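# Hang scaffold bracket on post ring at red-marked hole

## Task

Place the scaffold bracket on the post's ring at the hole marked in red: slide it all the way onto the ring so its tube sticks straight out, radially away from the post, and drive its wedge downward through that marked hole until it stops. It only counts if the bracket stays in this position on its own, without the robot holding it.

## Robot and tools

Robot: one arm with six revolute joints and a two-finger parallel gripper. The joints, in column order, are waist, shoulder, elbow, wrist pitch, wrist yaw, wrist roll. The fingers point along the gripper's +x axis and close along its y axis. The reported hand point lies midway between the finger pads, about 3 to 4 cm behind the tips.

Scene frame: origin on the tabletop right under the arm base, +z up, +y to the left when facing along +x. The base may sit slightly tilted. State lines give end_effector_position (metres) and end_effector_quat_wxyz, plus linear (m/s) and angular (rad/s) velocities, all in this frame. The printed position can be off from the truth, more so when the arm is stretched out.

Tools.
execute_actions takes "actions": a list holding zero or one item, and an optional "pictures" boolean. An empty list moves nothing and returns the state with camera images. A move item is {"rows": [[...], ...], "steps": N}: up to 15 rows, N from 5 to 15 (default 15), each control step lasting 1/30 s. Row k is applied at step k; if rows run out, the last row repeats. A wait item is {"steps": N} with N up to 300; it sends nothing new and returns once N steps have elapsed since the previous result. A refused call does nothing. Images are included only for an empty list or with "pictures": true.

Each row has 7 numbers, each in [-1, 1]. The first six are joint offsets, not targets: they are measured from the joint angles printed in the most recent result that shows them (before any such result, or for later calls in the same reply, from where the arm is when the action begins), never from the preceding row. Scale: 1.0 equals 0.9615 rad for waist, shoulder and elbow, 1.713 rad for wrist pitch, 1.767 rad for wrist yaw, 1.728 rad for wrist roll. Stated joint ranges (rad): waist -3.054 to 3.054, shoulder 0.000 to 3.142, elbow 0.000 to 2.356, wrist pitch -1.571 to 1.571, wrist yaw -1.571 to 1.571, wrist roll -3.142 to 3.142. Asking for more than 0.010 rad beyond a range end gets the call refused; true ends may differ by up to 0.010 rad, and requests past them are clipped, reported by "joint sent to its limit" (possibly referring to an earlier action). Sending all-zero offsets is not a pause: it pulls the arm back to the reference angles.

The seventh number is the gripper opening, absolute: +1 fully open (pad gap 0.088 m), empty fingers touch near -0.80, values below that close no further. Full open-to-closed takes at least about 0.5 s. To hold something, keep commanding well under grip_measured (the measured opening on the same scale); the lower, the tighter, up to roughly 34 N per pad. Readings may be biased by about 1 mm. Slamming shut can squeeze too hard or pop the fingers open.

Motion limits: each joint target is kept within a lead of its measured angle (0.211 rad waist/shoulder/elbow, 0.213 wrist pitch, 0.267 wrist yaw, 0.228 wrist roll), and targets are scaled back if they would place the hand more than 70 mm from where it is. Big moves therefore take several calls. Friction may leave joints short of their target, especially at long reach, and tiny turns may not happen; read Joint positions after every move.

Timing: the result arrives 5 steps before the action finishes; those steps run while you compose the next call. Between calls the arm keeps heading for the last row's target until it nearly stops or a step is HELD. The simulation runs while you think.

Result lines: Joint positions and Joint velocities list the six joints (rad, rad/s) then the finger gap (m, m/s). Joint torques list the six drive outputs, including offsets, scale errors and noise, so contact loads are only roughly visible. "joint command not followed" means a clearance check altered or blocked targets (mounts and posts count as part of the arm). HELD marks steps where your row was partly or wholly not sent. MOTOR HOT appears from 50 °C; at 95 °C an OVER-TEMPERATURE FAULT holds the arm until it cools, and if it stays hot 30 to 60 s the arm loses power and goes limp. A TORQUE FAULT (load limits in N m: waist 16.8, shoulder 20.8, elbow 20.8, wrist pitch 5.49, wrist yaw 5.47, wrist roll 5.13, held weight included) stops the arm for 10 s and drops the rest of the call.

zoom_image: {"camera": one of "cam_high", "cam_low", "cam_wrist", "region": [x0, y0, x1, y1]} in pixels of that camera's latest 504x504 image, origin top-left, region at most 504 by 504. Moves nothing.

show_instructions: no arguments; shows the scene's reference pages (manual images). Moves nothing.

finished_scene: {"scene": number of the current scene}. Irreversible; the result reports success and gives the next task. Only call it once the bracket is seated and stays put unassisted.

Avoid: dropping or flinging the bracket, knocking anything off the table, hard impacts or heavy shoving, long loaded holds that overheat motors. Brief random tugs on the held part or on loose objects may occur, so grip firmly and recheck positions.

Each tool is called after ">>>" as a command line: name --argument value for each argument, lists and objects as JSON in quotes; but a table of rows of numbers goes row by row, as --pt "numbers of a row", without its own name.

Reference images:

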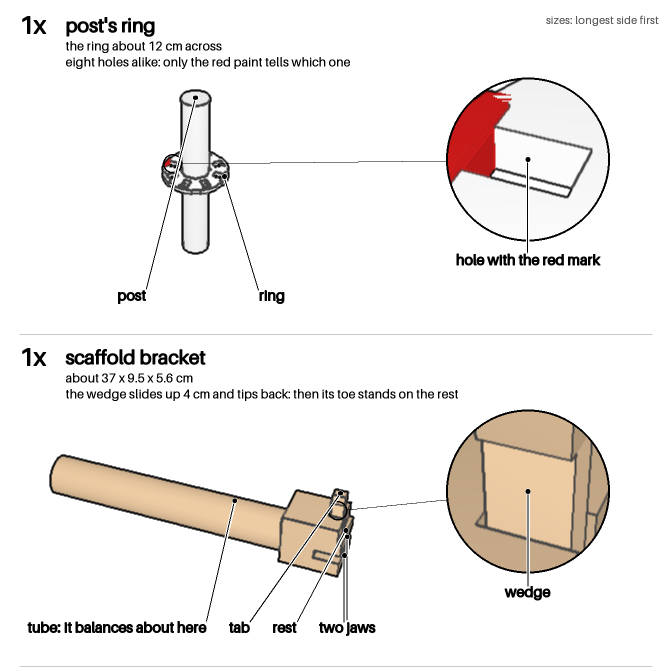

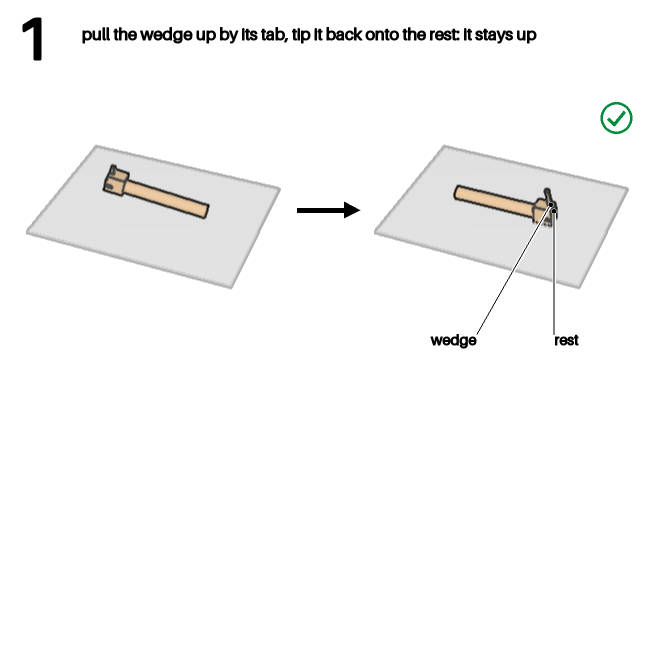

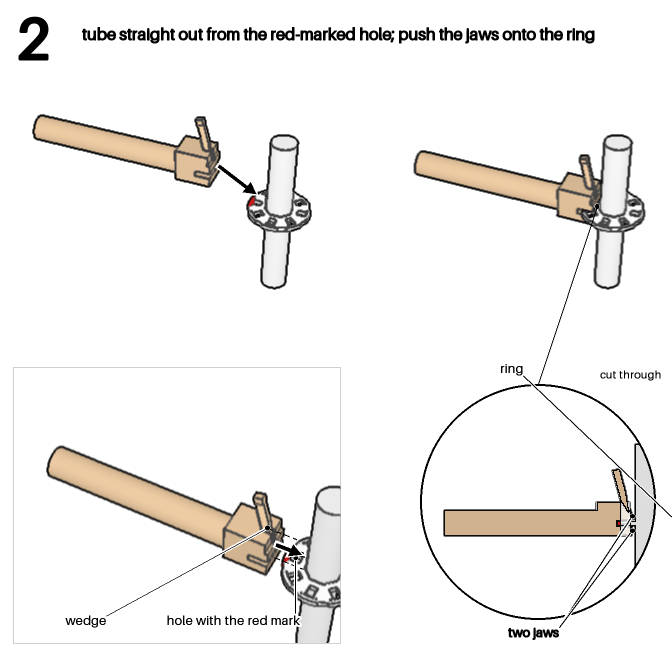

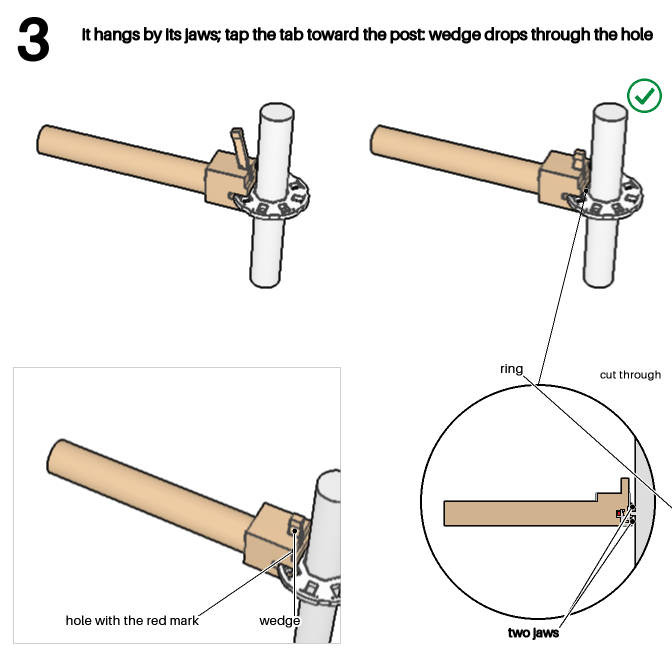

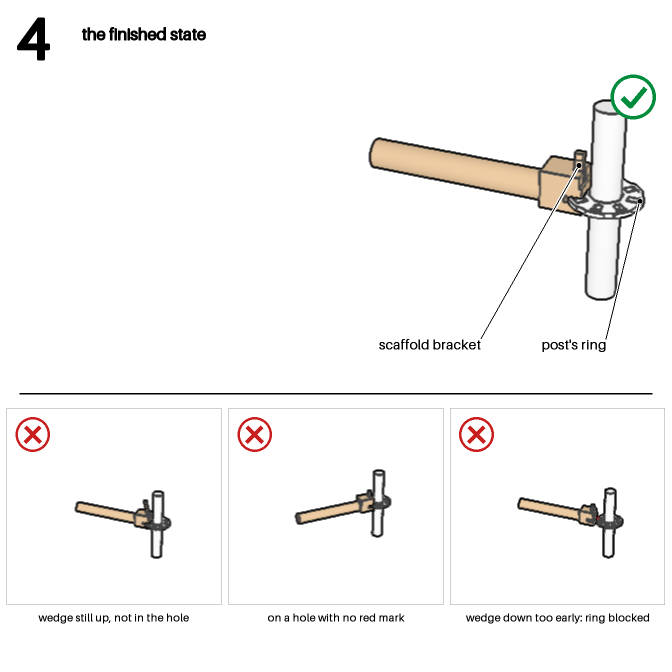

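## Session

>>> execute_actions --actions '[]'

Scene clock: 0.00 s of 4500.00 s.
end_effector_position=(+0.0975, -0.2268, +0.1591) grip_measured=+0.847 end_effector_quat_wxyz=(+0.065, +0.654, -0.103, -0.746) end_effector_velocity=(+0.002, +0.002, +0.000) end_effector_angular_velocity=(+0.015, -0.015, +0.007)
Joint positions: [-0.989  1.374  0.977 -1.05   0.254  2.173  0.081]
Joint velocities: [-0.002 -0.002  0.002 -0.007 -0.022 -0.007  0.   ]
Joint torques (N m, as the arm reports them, + toward a larger angle): no reading
Heat: hottest elbow 23 °C (+0.0 °C/min).

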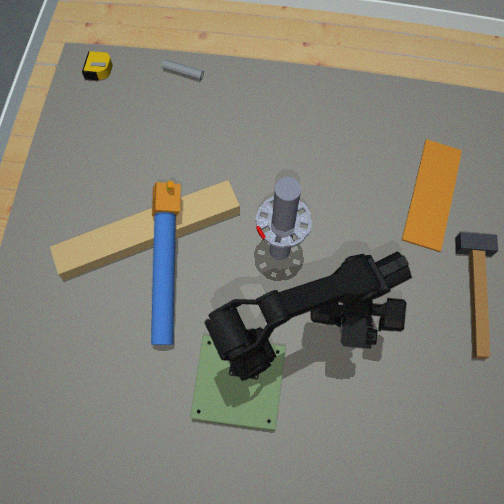

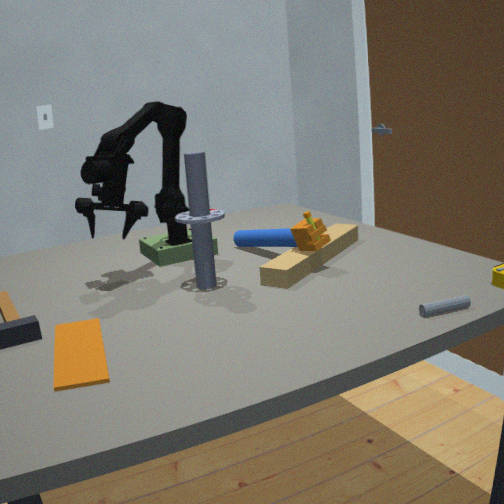

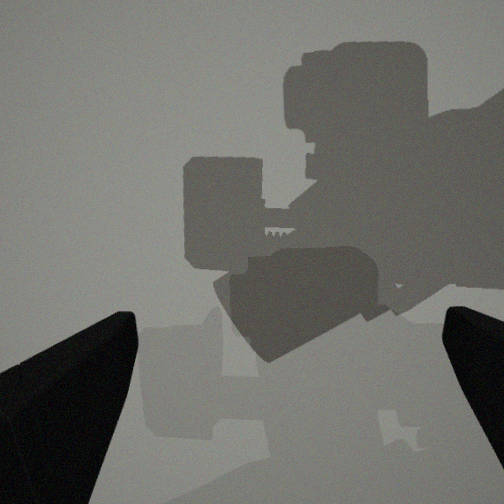

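>>> zoom_image --camera "cam_low" --region '[130, 140, 380, 300]'

>>> zoom_image --camera "cam_high" --region '[40, 150, 340, 450]'

Region (130, 140, 380, 300) of cam_low's 504x504 image, scaled by 2.016, with more detail than that image has; it fills the top 323 rows of this view, and the rest is white.

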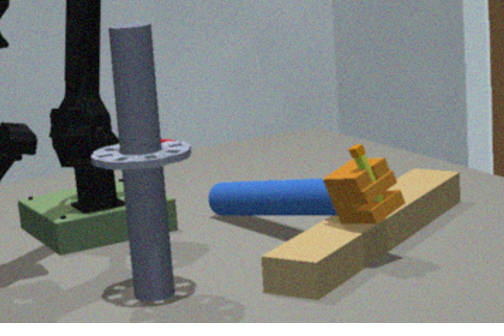

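Region (40, 150, 340, 450) of cam_high's 504x504 image, scaled by 1.680, with more detail than that image has.

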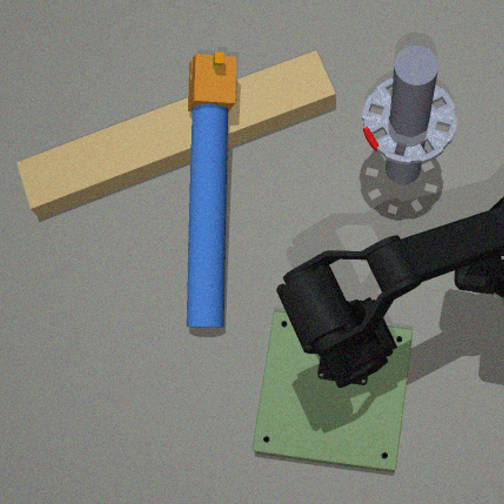

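>>> execute_actions --actions '[{"rows": [[1.0,0,0,-0.146,-0.144,-1.0,1.0]], "steps": 15}]'

>>> execute_actions --actions '[{"steps": 45}]'

Scene clock: 3.50 s of 4500.00 s.
end_effector_position=(+0.1692, -0.0938, +0.1562) grip_measured=+1.000 end_effector_quat_wxyz=(+0.328, +0.590, +0.386, -0.628) end_effector_velocity=(+0.143, +0.313, +0.006) end_effector_angular_velocity=(+0.273, -0.039, +3.499)
Joint positions: [-0.473  1.374  0.981 -1.284  0.013  1.592  0.088]
Joint velocities: [ 1.692 -0.007 -0.002 -0.11  -0.095 -1.824  0.   ]
Joint torques (N m, as the arm reports them, + toward a larger angle): [ 0.34 -4.51  4.14 -0.02 -0.19 -0.06]
Heat: hottest elbow 23 °C (+0.0 °C/min).
Steps of this call (steps 1 to 90: nothing new was sent; then 0.17 s passed at rest; steps 91 to 100: the first 10 steps of this action). Readings (joint positions):
91: [-0.975 1.374 0.979 -1.073 0.225 2.133]
92: [-0.931 1.374 0.982 -1.127 0.167 2.078]
94: [-0.817 1.374 0.981 -1.217 0.082 1.958]
98: [-0.586 1.374 0.981 -1.274 0.024 1.714]
100: the state above

Scene clock: 13.67 s of 4500.00 s.
end_effector_position=(+0.1707, -0.0998, +0.1608) grip_measured=+1.000 end_effector_quat_wxyz=(-0.409, -0.520, -0.407, +0.630) end_effector_velocity=(-0.001, +0.002, -0.000) end_effector_angular_velocity=(+0.011, +0.004, +0.009)
Joint positions: [-0.397  1.368  0.99  -1.281  0.145  1.5    0.088]
Joint velocities: [ 0.002 -0.002 -0.002 -0.007 -0.007 -0.007  0.   ]
Joint torques (N m, as the arm reports them, + toward a larger angle): [ 0.46 -4.38  4.25  0.26  0.22  0.04]
Heat: hottest elbow 24 °C (+4.4 °C/min).
TORQUE FAULT: the external load on joint 5 (wrist yaw) reached its load limit, and the arm stopped for 10 seconds. The arm's remaining commands of this call were not run. The arm holds where it stopped, with its grip as last carried out, and accepts commands again: back off and push less far. The arm stops again, at the same cost, whenever a joint's load reaches its limit.
Kept back: nothing.
The stop began at step 5 of this call (marked STOPPED below). From that step on the arm followed nothing that you had sent. 1 step, steps kept back included, did not run and will not run. Nothing is kept back now, and the robot has no last target.
Steps of this call (steps 1 to 4: the first 4 steps of the 5 kept back from your previous action; steps 5 to 305: the stop). Readings (joint positions):
1: [-0.423 1.373 0.981 -1.288 0.030 1.561]
2: [-0.403 1.370 0.983 -1.286 0.093 1.546]
4: [-0.393 1.368 0.987 -1.282 0.148 1.502]
5: [-0.399 1.368 0.989 -1.281 0.143 1.486] STOPPED
8: [-0.406 1.368 0.989 -1.281 0.129 1.486]
305: the state above

Hit something; let me look.

>>> execute_actions --actions '[]'

Scene clock: 13.73 s of 4500.00 s.
end_effector_position=(+0.1707, -0.0998, +0.1608) grip_measured=+1.000 end_effector_quat_wxyz=(-0.409, -0.520, -0.407, +0.630) end_effector_velocity=(-0.002, +0.001, -0.001) end_effector_angular_velocity=(+0.013, +0.009, +0.004)
Joint positions: [-0.397  1.368  0.99  -1.281  0.145  1.5    0.088]
Joint velocities: [-0.002  0.002 -0.002 -0.007 -0.007 -0.007  0.   ]
Joint torques (N m, as the arm reports them, + toward a larger angle): [ 0.4  -4.37  4.24  0.25  0.21  0.05]
Heat: hottest elbow 25 °C (+8.7 °C/min).
Kept back: nothing.
Steps of this call (steps 1 to 2: nothing new was sent). Readings (joint positions):
1: [-0.397 1.368 0.990 -1.281 0.145 1.500]
2: the state above

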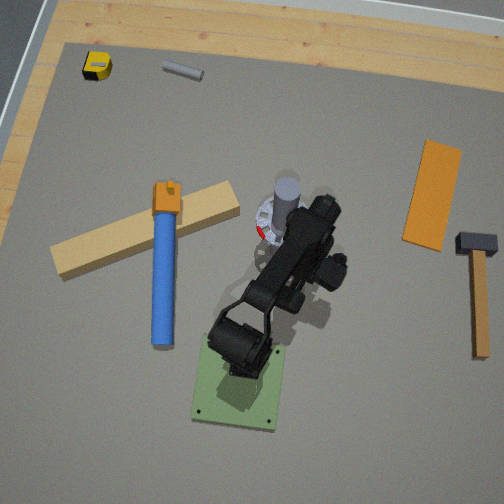

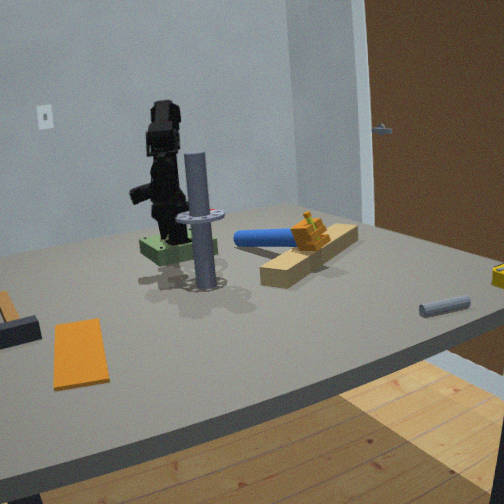

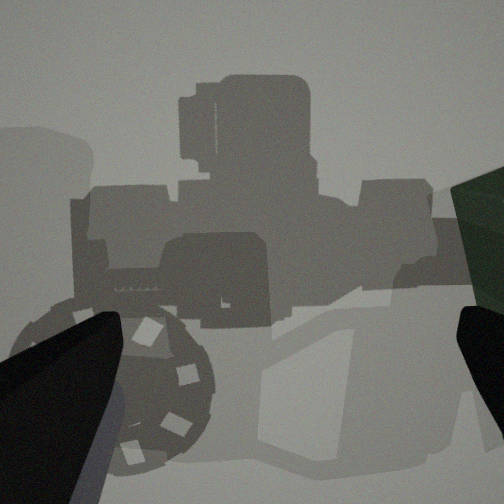

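>>> execute_actions --actions '[{"rows": [[-0.15,-0.1,0,0,0,0,1.0],[-0.2,-0.25,0,0,0,0,1.0],[-0.2,-0.385,0,0,-0.082,0,1.0]], "steps": 15}]'

>>> execute_actions --actions '[{"rows": [[0,0,0,0,0,-0.64,1.0]], "steps": 15}]'

>>> execute_actions --actions '[{"steps": 20}]' --pictures true

Scene clock: 15.13 s of 4500.00 s.
end_effector_position=(+0.1497, -0.1067, +0.2213) grip_measured=+1.000 end_effector_quat_wxyz=(+0.437, +0.649, +0.260, -0.566) end_effector_velocity=(-0.009, +0.014, +0.030) end_effector_angular_velocity=(+0.001, -0.216, -0.036)
Joint positions: [-0.58   1.015  0.994 -1.28   0.015  1.5    0.088]
Joint velocities: [-0.061 -0.188 -0.002 -0.007 -0.125  0.007  0.   ]
Joint torques (N m, as the arm reports them, + toward a larger angle): [-0.33 -2.02  4.58  0.91 -0.18 -0.03]
Heat: hottest elbow 25 °C (+7.9 °C/min).
Steps of this call (steps 1 to 32: nothing new was sent; steps 33 to 42: the first 10 steps of this action). Readings (joint positions):
33: [-0.411 1.356 0.990 -1.279 0.141 1.500]
34: [-0.450 1.325 0.987 -1.277 0.140 1.501]
36: [-0.532 1.222 0.983 -1.279 0.088 1.501]
40: [-0.575 1.040 0.993 -1.280 0.026 1.500]
42: the state above

Scene clock: 15.63 s of 4500.00 s.
end_effector_position=(+0.1493, -0.1060, +0.2229) grip_measured=+1.000 end_effector_quat_wxyz=(+0.611, +0.495, +0.411, -0.461) end_effector_velocity=(-0.002, +0.002, -0.000) end_effector_angular_velocity=(-0.430, +0.288, +1.777)
Joint positions: [-0.585  1.005  0.994 -1.28   0.006  0.9    0.088]
Joint velocities: [-0.002 -0.007 -0.002 -0.007 -0.007 -1.853  0.   ]
Joint torques (N m, as the arm reports them, + toward a larger angle): [ 0.01 -2.27  5.02  1.07 -0.04 -0.1 ]
Heat: hottest elbow 25 °C (+7.7 °C/min).
Steps of this call (steps 1 to 5: the last 5 steps of your previous action; steps 6 to 15: the first 10 steps of this action, its rows measured from where the robot was after step 5). Readings (joint positions):
5: [-0.585 1.006 0.994 -1.280 0.006 1.500]
6: [-0.585 1.005 0.994 -1.280 0.006 1.452]
7: [-0.585 1.005 0.994 -1.280 0.006 1.388]
9: [-0.585 1.005 0.994 -1.280 0.006 1.267]
13: [-0.585 1.005 0.994 -1.280 0.006 1.022]
15: the state above

Scene clock: 16.30 s of 4500.00 s.
end_effector_position=(+0.1493, -0.1060, +0.2229) grip_measured=+1.000 end_effector_quat_wxyz=(+0.715, +0.328, +0.513, -0.345) end_effector_velocity=(+0.000, +0.004, -0.001) end_effector_angular_velocity=(+0.016, -0.003, +0.030)
Joint positions: [-0.585  1.005  0.994 -1.28   0.006  0.398  0.088]
Joint velocities: [ 0.002 -0.002 -0.002 -0.007 -0.022 -0.022  0.   ]
Joint torques (N m, as the arm reports them, + toward a larger angle): [ 0.07 -2.31  5.01  1.1  -0.04 -0.07]
Heat: hottest elbow 25 °C (+7.4 °C/min).
Kept back: nothing.
Steps of this call (steps 1 to 5: the last 5 steps of your previous action; steps 6 to 20: the robot went on to your last target). Readings (joint positions):
1: [-0.585 1.005 0.994 -1.280 0.006 0.839]
2: [-0.585 1.005 0.994 -1.280 0.006 0.778]
4: [-0.585 1.005 0.994 -1.280 0.006 0.656]
8: [-0.585 1.005 0.994 -1.280 0.006 0.470]
20: the state above

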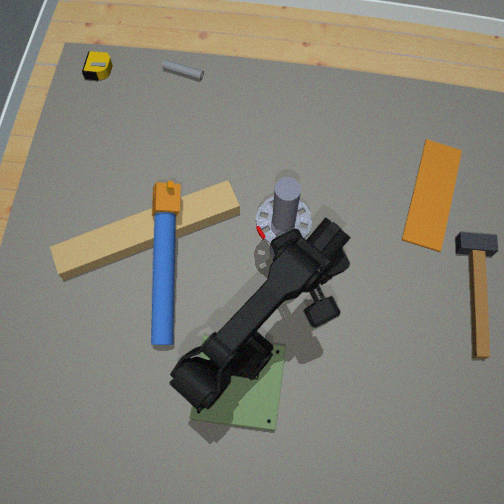

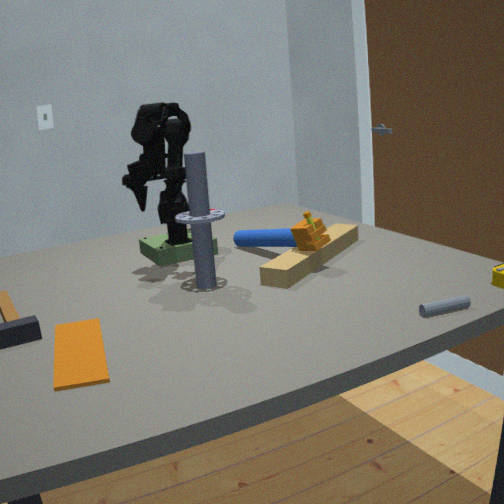

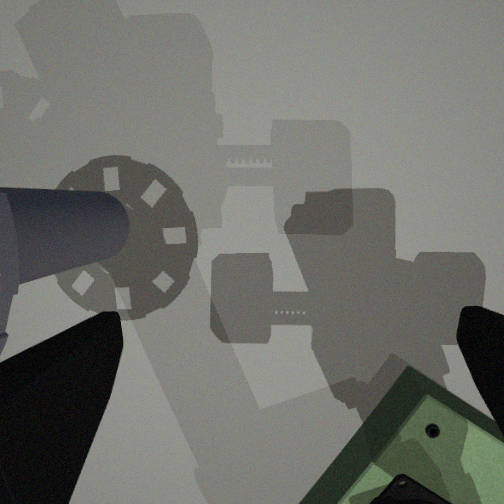

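>>> execute_actions --actions '[{"rows": [[1.0,0,0,0,0,0.047,1.0]], "steps": 15}]'

>>> execute_actions --actions '[{"steps": 15}]'

>>> execute_actions --actions '[{"rows": [[0.1,0.848,0.779,0.033,0,0,1.0]], "steps": 15}]'

>>> execute_actions --actions '[{"steps": 30}]' --pictures true

Scene clock: 17.80 s of 4500.00 s.
end_effector_position=(+0.1818, -0.0137, +0.2237) grip_measured=+1.000 end_effector_quat_wxyz=(+0.775, +0.206, +0.574, -0.166) end_effector_velocity=(+0.017, +0.311, +0.000) end_effector_angular_velocity=(-0.002, +0.012, +1.650)
Joint positions: [-0.046  1.005  0.994 -1.28   0.009  0.473  0.088]
Joint velocities: [ 1.683 -0.002 -0.002 -0.022 -0.007  0.037  0.   ]
Joint torques (N m, as the arm reports them, + toward a larger angle): [ 0.26 -2.35  5.04  1.08 -0.19  0.05]
Heat: hottest elbow 25 °C (+6.7 °C/min).
Steps of this call (steps 1 to 15: the robot went on to your last target; steps 16 to 35: nothing new was sent; steps 36 to 45: the first 10 steps of this action). Readings (joint positions):
36: [-0.559 1.005 0.994 -1.280 0.015 0.415]
37: [-0.501 1.005 0.994 -1.280 0.013 0.432]
39: [-0.385 1.005 0.994 -1.280 0.009 0.453]
43: [-0.158 1.005 0.994 -1.280 0.009 0.470]
45: the state above

Scene clock: 18.30 s of 4500.00 s.
end_effector_position=(+0.1711, +0.0621, +0.2239) grip_measured=+1.000 end_effector_quat_wxyz=(+0.793, +0.084, +0.603, -0.004) end_effector_velocity=(-0.004, +0.005, -0.001) end_effector_angular_velocity=(-0.012, +0.004, +0.042)
Joint positions: [ 0.369  1.005  0.994 -1.28   0.005  0.477  0.088]
Joint velocities: [ 0.037 -0.002 -0.002 -0.007  0.007 -0.007  0.   ]
Joint torques (N m, as the arm reports them, + toward a larger angle): [ 0.3  -2.38  4.95  1.11 -0.03  0.03]
Heat: hottest elbow 25 °C (+6.6 °C/min).
Kept back: nothing.
Steps of this call (steps 1 to 5: the last 5 steps of your previous action; steps 6 to 15: the robot went on to your last target). Readings (joint positions):
1: [0.011 1.005 0.994 -1.280 0.009 0.475]
2: [0.067 1.005 0.994 -1.280 0.009 0.475]
4: [0.180 1.005 0.994 -1.280 0.009 0.476]
8: [0.331 1.005 0.994 -1.280 0.005 0.477]
15: the state above

Scene clock: 18.63 s of 4500.00 s.
end_effector_position=(+0.2924, +0.1378, +0.2754) grip_measured=+1.000 end_effector_quat_wxyz=(+0.811, +0.067, +0.580, +0.041) end_effector_velocity=(+0.393, +0.196, +0.055) end_effector_angular_velocity=(+0.053, -0.091, +0.018)
Joint positions: [ 0.46   1.521  1.527 -1.227  0.008  0.478  0.088]
Joint velocities: [ 0.022  1.604  1.687  0.022 -0.007  0.007  0.   ]
Joint torques (N m, as the arm reports them, + toward a larger angle): [ 0.16 -4.84  5.31  1.29 -0.16 -0.08]
Heat: hottest elbow 25 °C (+6.4 °C/min).
Steps of this call (steps 1 to 10: the first 10 steps of this action). Readings (joint positions):
1: [0.381 1.033 1.020 -1.294 0.008 0.478]
2: [0.405 1.080 1.069 -1.283 0.008 0.478]
4: [0.437 1.197 1.187 -1.231 0.008 0.478]
8: [0.458 1.414 1.415 -1.230 0.008 0.478]
10: the state above

Scene clock: 19.63 s of 4500.00 s.
end_effector_position=(+0.3511, +0.1666, +0.2427) grip_measured=+1.000 end_effector_quat_wxyz=(+0.791, +0.054, +0.609, +0.030) end_effector_velocity=(-0.002, -0.001, -0.000) end_effector_angular_velocity=(+0.001, +0.009, +0.007)
Joint positions: [ 0.463  1.815  1.737 -1.222  0.008  0.478  0.088]
Joint velocities: [-0.002 -0.002 -0.002 -0.007 -0.007 -0.007  0.   ]
Joint torques (N m, as the arm reports them, + toward a larger angle): [ 0.18 -8.22  5.61  0.93 -0.15 -0.05]
Heat: hottest elbow 25 °C (+6.1 °C/min).
Kept back: nothing.
Steps of this call (steps 1 to 5: the last 5 steps of your previous action; steps 6 to 30: the robot went on to your last target). Readings (joint positions):
1: [0.461 1.574 1.583 -1.227 0.008 0.478]
2: [0.461 1.627 1.632 -1.221 0.008 0.478]
4: [0.462 1.713 1.695 -1.215 0.008 0.478]
8: [0.463 1.802 1.716 -1.221 0.008 0.478]
30: the state above
The arm was judged still, so your last target was given up. Only a new action makes it travel on or press farther. Fingers that are still opening or closing keep moving.

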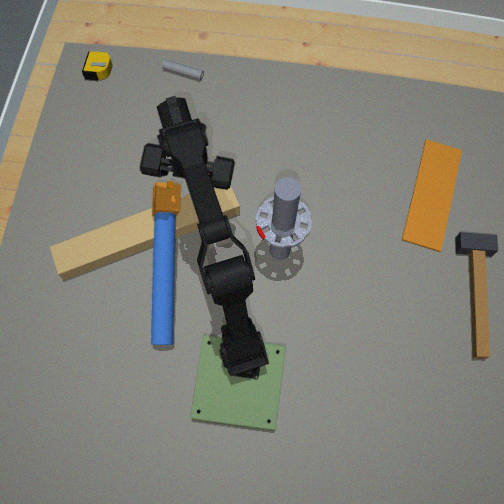

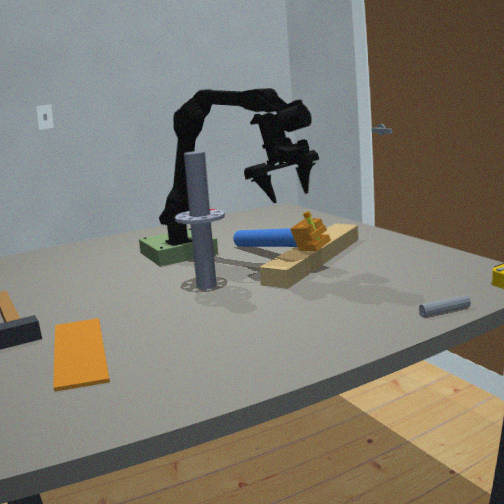

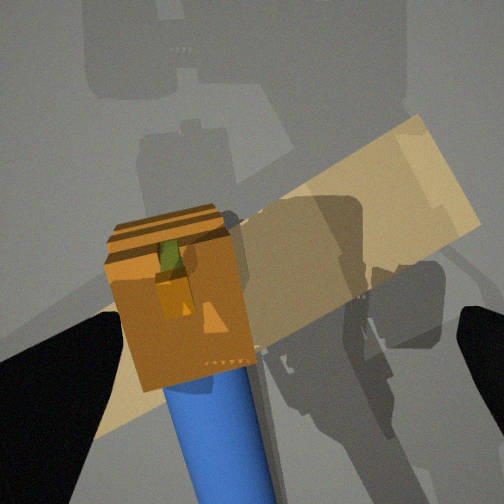

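>>> zoom_image --camera "cam_low" --region '[270, 195, 350, 265]'

>>> zoom_image --camera "cam_wrist" --region '[80, 180, 280, 400]'

Region (270, 195, 350, 265) of cam_low's 504x504 image, scaled by 6.300, with more detail than that image has; it fills the top 441 rows of this view, and the rest is white.

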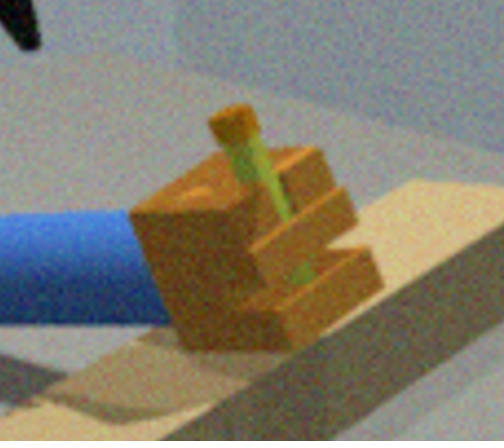

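Region (80, 180, 280, 400) of cam_wrist's 504x504 image, scaled by 2.291, with more detail than that image has; it fills the left 458 columns of this view, and the rest is white.

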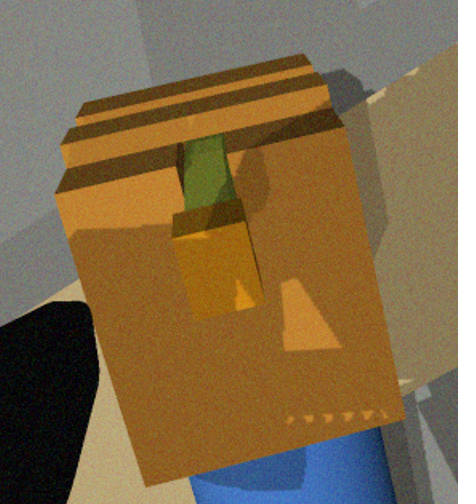

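>>> execute_actions --actions '[{"rows": [[0.083,0.114,0.069,0.026,0,0.046,1.0]], "steps": 15}]'

>>> execute_actions --actions '[{"steps": 10}]' --pictures true

Scene clock: 21.70 s of 4500.00 s.
end_effector_position=(+0.3585, +0.2080, +0.2223) grip_measured=+1.000 end_effector_quat_wxyz=(+0.785, +0.055, +0.616, +0.038) end_effector_velocity=(+0.006, +0.001, +0.003) end_effector_angular_velocity=(+0.025, -0.017, -0.026)
Joint positions: [ 0.545  1.918  1.79  -1.182  0.008  0.552  0.088]
Joint velocities: [-0.007  0.002  0.007  0.022 -0.007  0.022  0.   ]
Joint torques (N m, as the arm reports them, + toward a larger angle): [-0.34 -8.85  6.09  1.23 -0.08  0.07]
Heat: hottest elbow 26 °C (+8.3 °C/min).
Steps of this call (steps 1 to 52: nothing new was sent; steps 53 to 62: the first 10 steps of this action). Readings (joint positions):
53: [0.466 1.828 1.746 -1.224 0.009 0.494]
54: [0.479 1.843 1.763 -1.210 0.009 0.512]
56: [0.512 1.878 1.787 -1.184 0.009 0.533]
60: [0.545 1.914 1.790 -1.184 0.008 0.549]
62: the state above

Scene clock: 22.03 s of 4500.00 s.
end_effector_position=(+0.3600, +0.2087, +0.2242) grip_measured=+1.000 end_effector_quat_wxyz=(+0.787, +0.058, +0.613, +0.038) end_effector_velocity=(-0.004, +0.003, -0.000) end_effector_angular_velocity=(+0.013, +0.016, +0.016)
Joint positions: [ 0.545  1.918  1.796 -1.18   0.008  0.556  0.088]
Joint velocities: [ 0.002 -0.002 -0.002 -0.007 -0.022 -0.007  0.   ]
Joint torques (N m, as the arm reports them, + toward a larger angle): [-0.3  -8.84  5.73  1.21 -0.09  0.06]
Heat: hottest elbow 26 °C (+8.2 °C/min).
Kept back: nothing.
Steps of this call (steps 1 to 5: the last 5 steps of your previous action; steps 6 to 10: the robot went on to your last target). Readings (joint positions):
1: [0.545 1.918 1.791 -1.182 0.008 0.553]
2: [0.545 1.918 1.793 -1.181 0.008 0.554]
4: [0.545 1.918 1.796 -1.180 0.008 0.555]
8: [0.545 1.918 1.796 -1.180 0.008 0.556]
10: the state above

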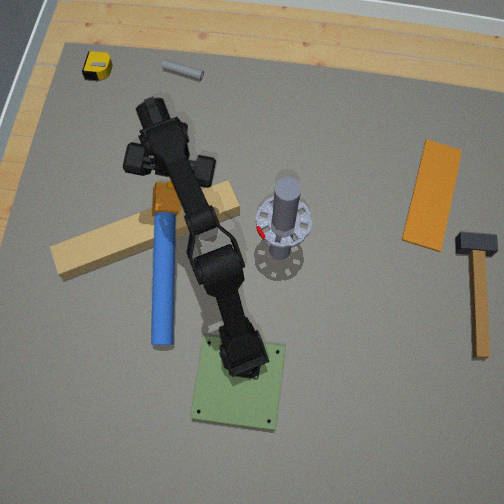

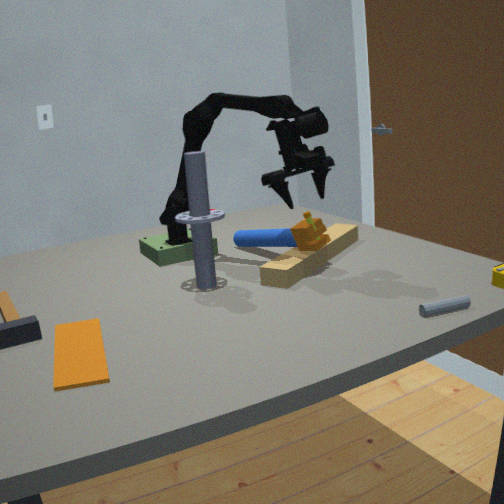

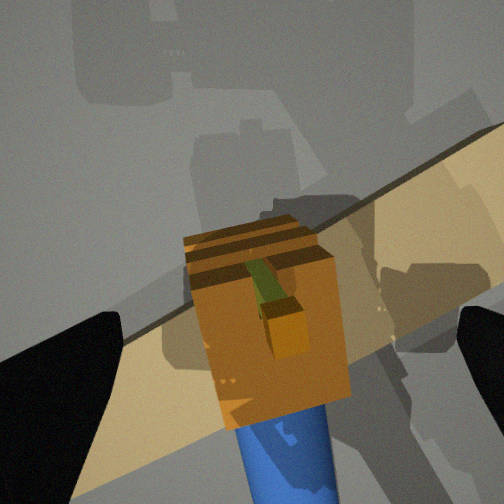

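>>> execute_actions --actions '[{"rows": [[0.072,-0.407,-0.724,0.173,0,-0.085,1.0]], "steps": 15}]'

>>> execute_actions --actions '[{"steps": 15}]' --pictures true

Scene clock: 25.73 s of 4500.00 s.
end_effector_position=(+0.2928, +0.1986, +0.2269) grip_measured=+1.000 end_effector_quat_wxyz=(+0.830, +0.014, +0.541, +0.138) end_effector_velocity=(-0.216, -0.148, -0.406) end_effector_angular_velocity=(-0.629, +0.893, +0.044)
Joint positions: [ 0.615  1.527  1.302 -0.893  0.009  0.416  0.088]
Joint velocities: [-0.002 -0.217 -1.389  0.081 -0.007 -0.051  0.   ]
Joint torques (N m, as the arm reports them, + toward a larger angle): [-0.27 -4.23  2.41  1.24 -0.08 -0.08]
Heat: hottest elbow 26 °C (+7.0 °C/min).
Steps of this call (steps 1 to 15: the robot went on to your last target; steps 16 to 90: nothing new was sent; then 0.37 s passed at rest; steps 91 to 100: the first 10 steps of this action). Readings (joint positions):
91: [0.547 1.889 1.762 -1.126 0.010 0.527]
92: [0.557 1.849 1.702 -1.063 0.010 0.493]
94: [0.587 1.750 1.588 -0.982 0.010 0.453]
98: [0.615 1.562 1.393 -0.907 0.009 0.422]
100: the state above

Scene clock: 26.23 s of 4500.00 s.
end_effector_position=(+0.2596, +0.1757, +0.1621) grip_measured=+1.000 end_effector_quat_wxyz=(+0.785, -0.022, +0.610, +0.109) end_effector_velocity=(-0.004, -0.003, -0.001) end_effector_angular_velocity=(-0.017, +0.015, -0.007)
Joint positions: [ 0.615  1.533  1.109 -0.883  0.009  0.411  0.088]
Joint velocities: [ 0.002 -0.002 -0.002 -0.022  0.007  0.007  0.   ]
Joint torques (N m, as the arm reports them, + toward a larger angle): [-0.2  -7.33  4.21  1.07 -0.08 -0.07]
Heat: hottest elbow 26 °C (+6.9 °C/min).
Kept back: nothing.
Steps of this call (steps 1 to 5: the last 5 steps of your previous action; steps 6 to 15: the robot went on to your last target). Readings (joint positions):
1: [0.615 1.524 1.255 -0.891 0.009 0.415]
2: [0.615 1.525 1.210 -0.890 0.009 0.414]
4: [0.615 1.535 1.142 -0.893 0.009 0.412]
8: [0.615 1.536 1.109 -0.887 0.009 0.411]
15: the state above

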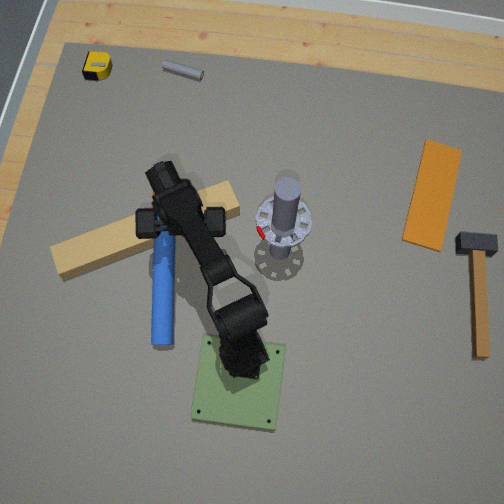

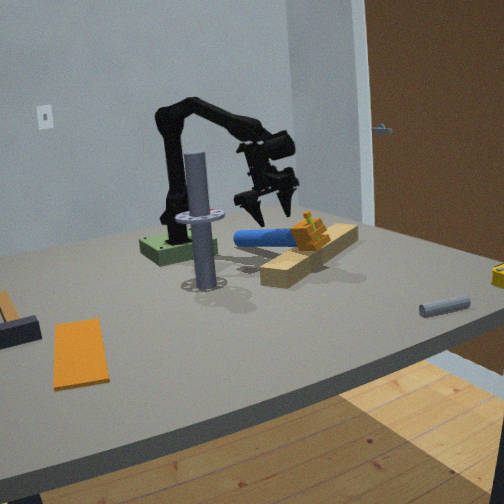

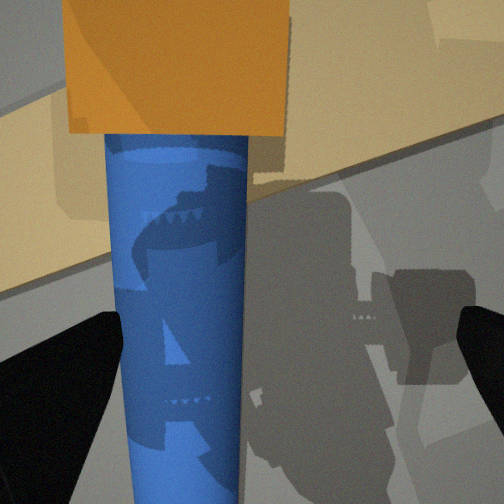

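>>> execute_actions --actions '[{"rows": [[0.135,0.052,-0.083,0.075,0,0.075,1.0]], "steps": 15}]'

>>> execute_actions --actions '[{"steps": 8}]' --pictures true

Scene clock: 27.70 s of 4500.00 s.
end_effector_position=(+0.2398, +0.2109, +0.1341) grip_measured=+1.000 end_effector_quat_wxyz=(+0.780, -0.012, +0.614, +0.121) end_effector_velocity=(+0.012, +0.011, +0.003) end_effector_angular_velocity=(+0.066, -0.043, -0.049)
Joint positions: [ 0.741  1.577  1.037 -0.763  0.008  0.533  0.088]
Joint velocities: [-0.002  0.002 -0.002  0.081 -0.007  0.051  0.   ]
Joint torques (N m, as the arm reports them, + toward a larger angle): [ 0.15 -5.92  4.26  1.2  -0.02  0.09]
Heat: hottest elbow 26 °C (+6.5 °C/min).
Steps of this call (steps 1 to 15: the robot went on to your last target; steps 16 to 34: nothing new was sent; steps 35 to 44: the first 10 steps of this action). Readings (joint positions):
35: [0.625 1.536 1.099 -0.860 0.014 0.438]
36: [0.651 1.538 1.085 -0.823 0.016 0.467]
38: [0.706 1.556 1.065 -0.791 0.009 0.501]
42: [0.741 1.577 1.038 -0.769 0.008 0.528]
44: the state above

Scene clock: 27.97 s of 4500.00 s.
end_effector_position=(+0.2404, +0.2117, +0.1343) grip_measured=+1.000 end_effector_quat_wxyz=(+0.781, -0.009, +0.613, +0.121) end_effector_velocity=(+0.000, +0.003, +0.002) end_effector_angular_velocity=(+0.012, -0.006, +0.012)
Joint positions: [ 0.742  1.577  1.037 -0.758  0.008  0.538  0.088]
Joint velocities: [ 0.002 -0.002  0.002  0.007 -0.007 -0.007  0.   ]
Joint torques (N m, as the arm reports them, + toward a larger angle): [ 0.22 -5.92  4.25  1.22 -0.03  0.04]
Heat: hottest elbow 26 °C (+6.4 °C/min).
Kept back: nothing.
Steps of this call (steps 1 to 5: the last 5 steps of your previous action; steps 6 to 8: the robot went on to your last target). Readings (joint positions):
1: [0.741 1.577 1.037 -0.760 0.008 0.535]
2: [0.741 1.577 1.037 -0.759 0.008 0.536]
4: [0.741 1.577 1.037 -0.759 0.008 0.537]
8: the state above

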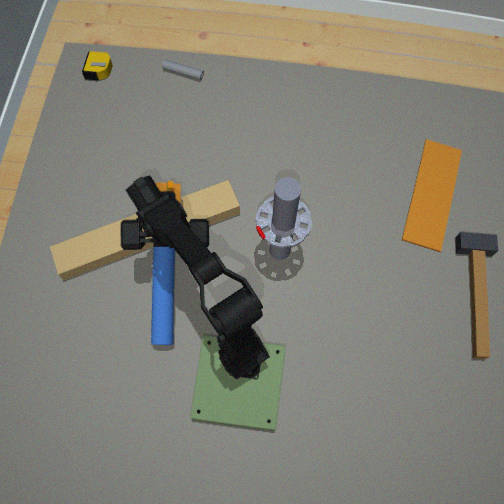

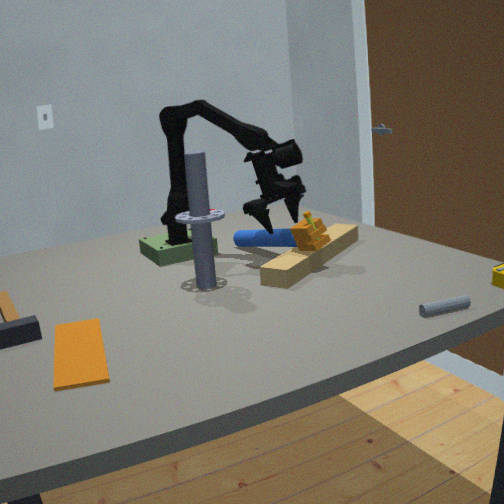

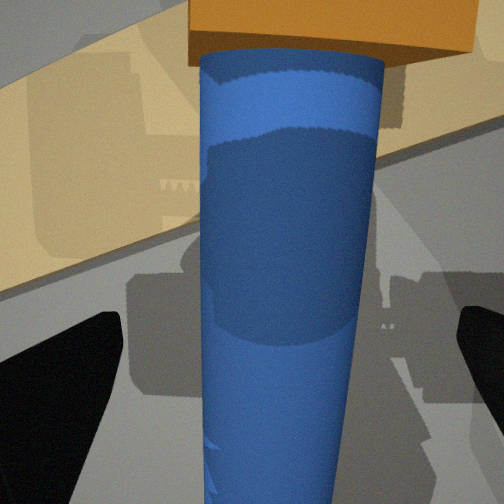

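>>> execute_actions --actions '[{"rows": [[0,0.098,-0.092,0.107,0,0,1.0]], "steps": 15}]'

>>> execute_actions --actions '[{"steps": 6}]' --pictures true

Scene clock: 28.67 s of 4500.00 s.
end_effector_position=(+0.2463, +0.2168, +0.0930) grip_measured=+1.000 end_effector_quat_wxyz=(+0.781, -0.009, +0.613, +0.121) end_effector_velocity=(+0.024, +0.019, +0.010) end_effector_angular_velocity=(+0.086, -0.116, +0.017)
Joint positions: [ 0.742  1.666  0.953 -0.584  0.008  0.538  0.088]
Joint velocities: [-0.002 -0.002  0.002  0.139  0.007 -0.022  0.   ]
Joint torques (N m, as the arm reports them, + toward a larger angle): [-0.08 -6.49  4.25  1.21 -0.05 -0.02]
Heat: hottest elbow 26 °C (+6.3 °C/min).
Steps of this call (steps 1 to 11: the robot went on to your last target; steps 12 to 21: the first 10 steps of this action). Readings (joint positions):
12: [0.742 1.586 1.025 -0.724 0.008 0.538]
13: [0.742 1.597 1.011 -0.669 0.008 0.538]
15: [0.742 1.632 0.990 -0.623 0.008 0.538]
19: [0.742 1.665 0.954 -0.594 0.008 0.538]
21: the state above

Scene clock: 28.87 s of 4500.00 s.
end_effector_position=(+0.2472, +0.2177, +0.0934) grip_measured=+1.000 end_effector_quat_wxyz=(+0.782, -0.008, +0.611, +0.122) end_effector_velocity=(+0.003, +0.003, +0.001) end_effector_angular_velocity=(+0.021, -0.010, -0.007)
Joint positions: [ 0.742  1.666  0.953 -0.578  0.008  0.538  0.088]
Joint velocities: [-0.002 -0.002 -0.002  0.022 -0.007  0.007  0.   ]
Joint torques (N m, as the arm reports them, + toward a larger angle): [-0.17 -6.39  4.25  1.21 -0.06 -0.02]
Heat: hottest elbow 26 °C (+6.2 °C/min).
Kept back: nothing.
Steps of this call (steps 1 to 5: the last 5 steps of your previous action; step 6: the robot went on to your last target). Readings (joint positions):
1: [0.742 1.666 0.953 -0.579 0.008 0.538]
2: [0.742 1.666 0.953 -0.578 0.008 0.538]
4: [0.742 1.666 0.953 -0.578 0.008 0.538]
6: the state above

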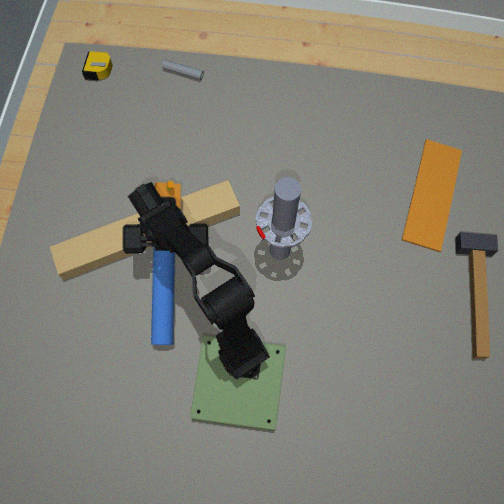

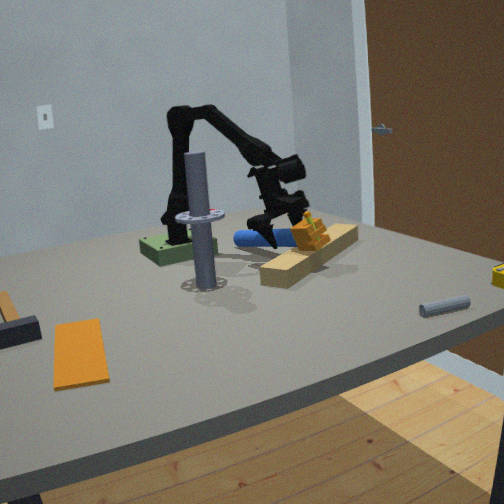

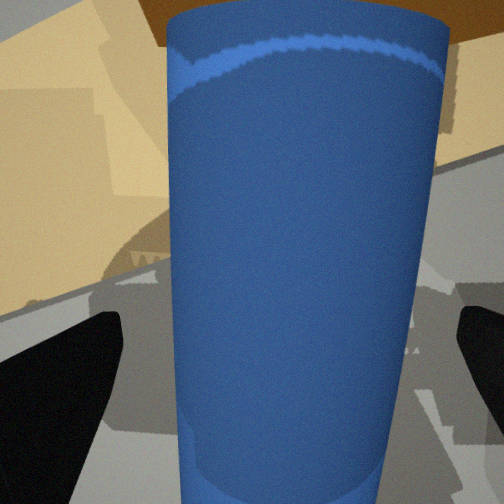

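>>> execute_actions --actions '[{"rows": [[0,0,0,0,0,0,0.7],[0,0,0,0,0,0,0.5],[0,0,0,0,0,0,0.3],[0,0,0,0,0,0,0.2],[0,0,0,0,0,0,0.1],[0,0,0,0,0,0,0.0],[0,0,0,0,0,0,-0.1],[0,0,0,0,0,0,-0.3]], "steps": 15}]'

>>> execute_actions --actions '[{"steps": 10}]'

Scene clock: 29.43 s of 4500.00 s.
end_effector_position=(+0.2467, +0.2185, +0.0934) grip_measured=+0.246 end_effector_quat_wxyz=(+0.782, -0.008, +0.611, +0.125) end_effector_velocity=(-0.003, -0.005, -0.001) end_effector_angular_velocity=(-0.025, +0.008, +0.016)
Joint positions: [ 0.743  1.666  0.953 -0.577  0.005  0.537  0.051]
Joint velocities: [-0.002 -0.002 -0.002 -0.022  0.007 -0.022 -0.   ]
Joint torques (N m, as the arm reports them, + toward a larger angle): [-0.24 -7.05  4.57  1.06  0.13  0.  ]
Heat: hottest shoulder 26 °C (+6.1 °C/min).
Steps of this call (steps 1 to 7: the robot went on to your last target; steps 8 to 17: the first 10 steps of this action). Readings (joint positions):
8: [0.742 1.666 0.953 -0.576 0.008 0.538]
9: [0.742 1.666 0.953 -0.576 0.009 0.538]
11: [0.742 1.666 0.953 -0.576 0.009 0.538]
15: [0.743 1.666 0.953 -0.577 0.005 0.538]
17: the state above

Scene clock: 29.77 s of 4500.00 s.
end_effector_position=(+0.2467, +0.2184, +0.0934) grip_measured=+0.246 end_effector_quat_wxyz=(+0.782, -0.008, +0.611, +0.124) end_effector_velocity=(-0.006, -0.002, -0.001) end_effector_angular_velocity=(-0.000, +0.029, +0.011)
Joint positions: [ 0.743  1.666  0.953 -0.577  0.005  0.537  0.051]
Joint velocities: [-0.002 -0.002 -0.002 -0.022 -0.022 -0.007 -0.   ]
Joint torques (N m, as the arm reports them, + toward a larger angle): [-0.25 -7.08  4.58  1.04  0.11  0.01]
Heat: hottest shoulder 26 °C (+6.0 °C/min).
Kept back: nothing.
Steps of this call (steps 1 to 5: the last 5 steps of your previous action; steps 6 to 10: the robot went on to your last target). Readings (joint positions):
1: [0.743 1.666 0.953 -0.577 0.005 0.537]
2: [0.743 1.666 0.953 -0.577 0.005 0.537]
4: [0.743 1.666 0.953 -0.577 0.005 0.537]
8: [0.743 1.666 0.953 -0.577 0.005 0.537]
10: the state above

>>> execute_actions --actions '[{"rows": [[0,0.002,0.04,-0.03,0,0,-0.3],[0,0.004,0.08,-0.065,0,0,-0.3],[0,0.006,0.12,-0.10,0,0,-0.3],[0,0.008,0.16,-0.14,0,0,-0.3],[0,0.010,0.20,-0.18,0,0,-0.3],[0,0.012,0.24,-0.22,0,0,-0.3],[0,0.014,0.28,-0.26,0,0,-0.3],[0,0.016,0.32,-0.30,0,0,-0.3],[0,0.017,0.36,-0.34,0,0,-0.3],[0,0.017,0.397,-0.377,0,0,-0.3]], "steps": 15}]'

>>> execute_actions --actions '[{"steps": 10}]' --pictures true

Scene clock: 30.93 s of 4500.00 s.
end_effector_position=(+0.2320, +0.2055, +0.1419) grip_measured=+0.245 end_effector_quat_wxyz=(+0.729, -0.052, +0.677, +0.081) end_effector_velocity=(-0.043, -0.033, +0.275) end_effector_angular_velocity=(-0.339, +0.414, +0.004)
Joint positions: [ 0.743  1.685  1.214 -1.029  0.006  0.537  0.051]
Joint velocities: [-0.002 -0.002  1.155 -1.692 -0.022 -0.007 -0.   ]
Joint torques (N m, as the arm reports them, + toward a larger angle): [-0.09 -7.79  6.31  0.45 -0.09 -0.02]
Heat: hottest elbow 27 °C (+7.8 °C/min).
Steps of this call (steps 1 to 15: the robot went on to your last target; steps 16 to 25: nothing new was sent; steps 26 to 35: the first 10 steps of this action). Readings (joint positions):
26: [0.743 1.666 0.957 -0.582 0.005 0.537]
27: [0.743 1.667 0.969 -0.606 0.006 0.537]
29: [0.743 1.673 1.011 -0.696 0.006 0.537]
33: [0.743 1.684 1.138 -0.917 0.006 0.537]
35: the state above

Scene clock: 31.27 s of 4500.00 s.
end_effector_position=(+0.2212, +0.1960, +0.1661) grip_measured=+0.245 end_effector_quat_wxyz=(+0.706, -0.070, +0.702, +0.064) end_effector_velocity=(+0.004, +0.006, +0.006) end_effector_angular_velocity=(+0.026, -0.019, +0.025)
Joint positions: [ 0.743  1.684  1.313 -1.213  0.006  0.537  0.051]
Joint velocities: [ 0.002 -0.002  0.022  0.007 -0.007 -0.022 -0.   ]
Joint torques (N m, as the arm reports them, + toward a larger angle): [-0.06 -7.44  6.31  0.33 -0.09 -0.01]
Heat: hottest elbow 27 °C (+7.7 °C/min).
Kept back: nothing.
Steps of this call (steps 1 to 5: the last 5 steps of your previous action; steps 6 to 10: the robot went on to your last target). Readings (joint positions):
1: [0.743 1.685 1.248 -1.080 0.006 0.537]
2: [0.743 1.685 1.275 -1.120 0.006 0.537]
4: [0.743 1.684 1.305 -1.167 0.006 0.537]
8: [0.743 1.683 1.312 -1.210 0.006 0.537]
10: the state above

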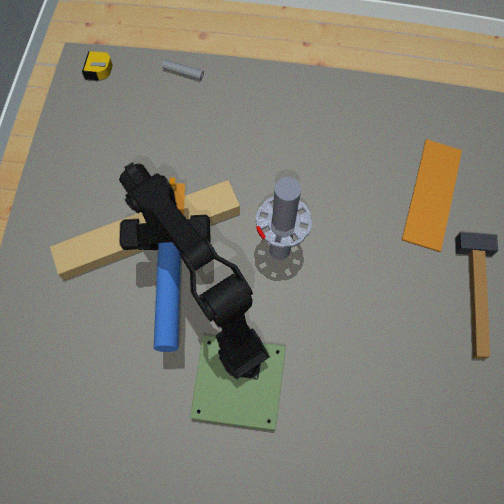

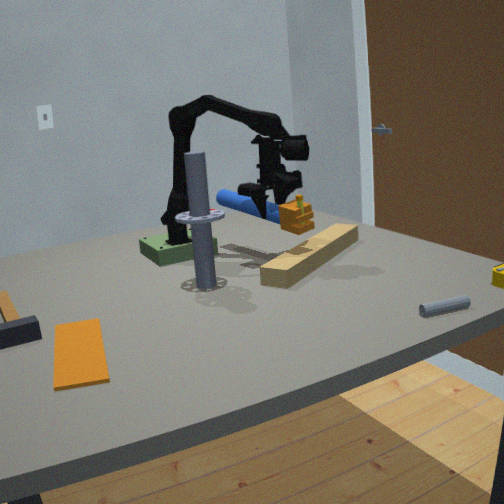

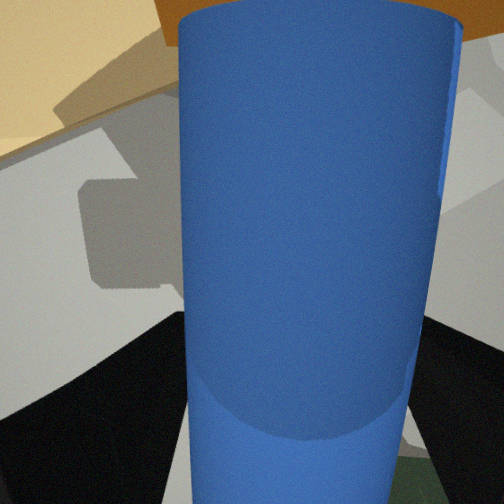

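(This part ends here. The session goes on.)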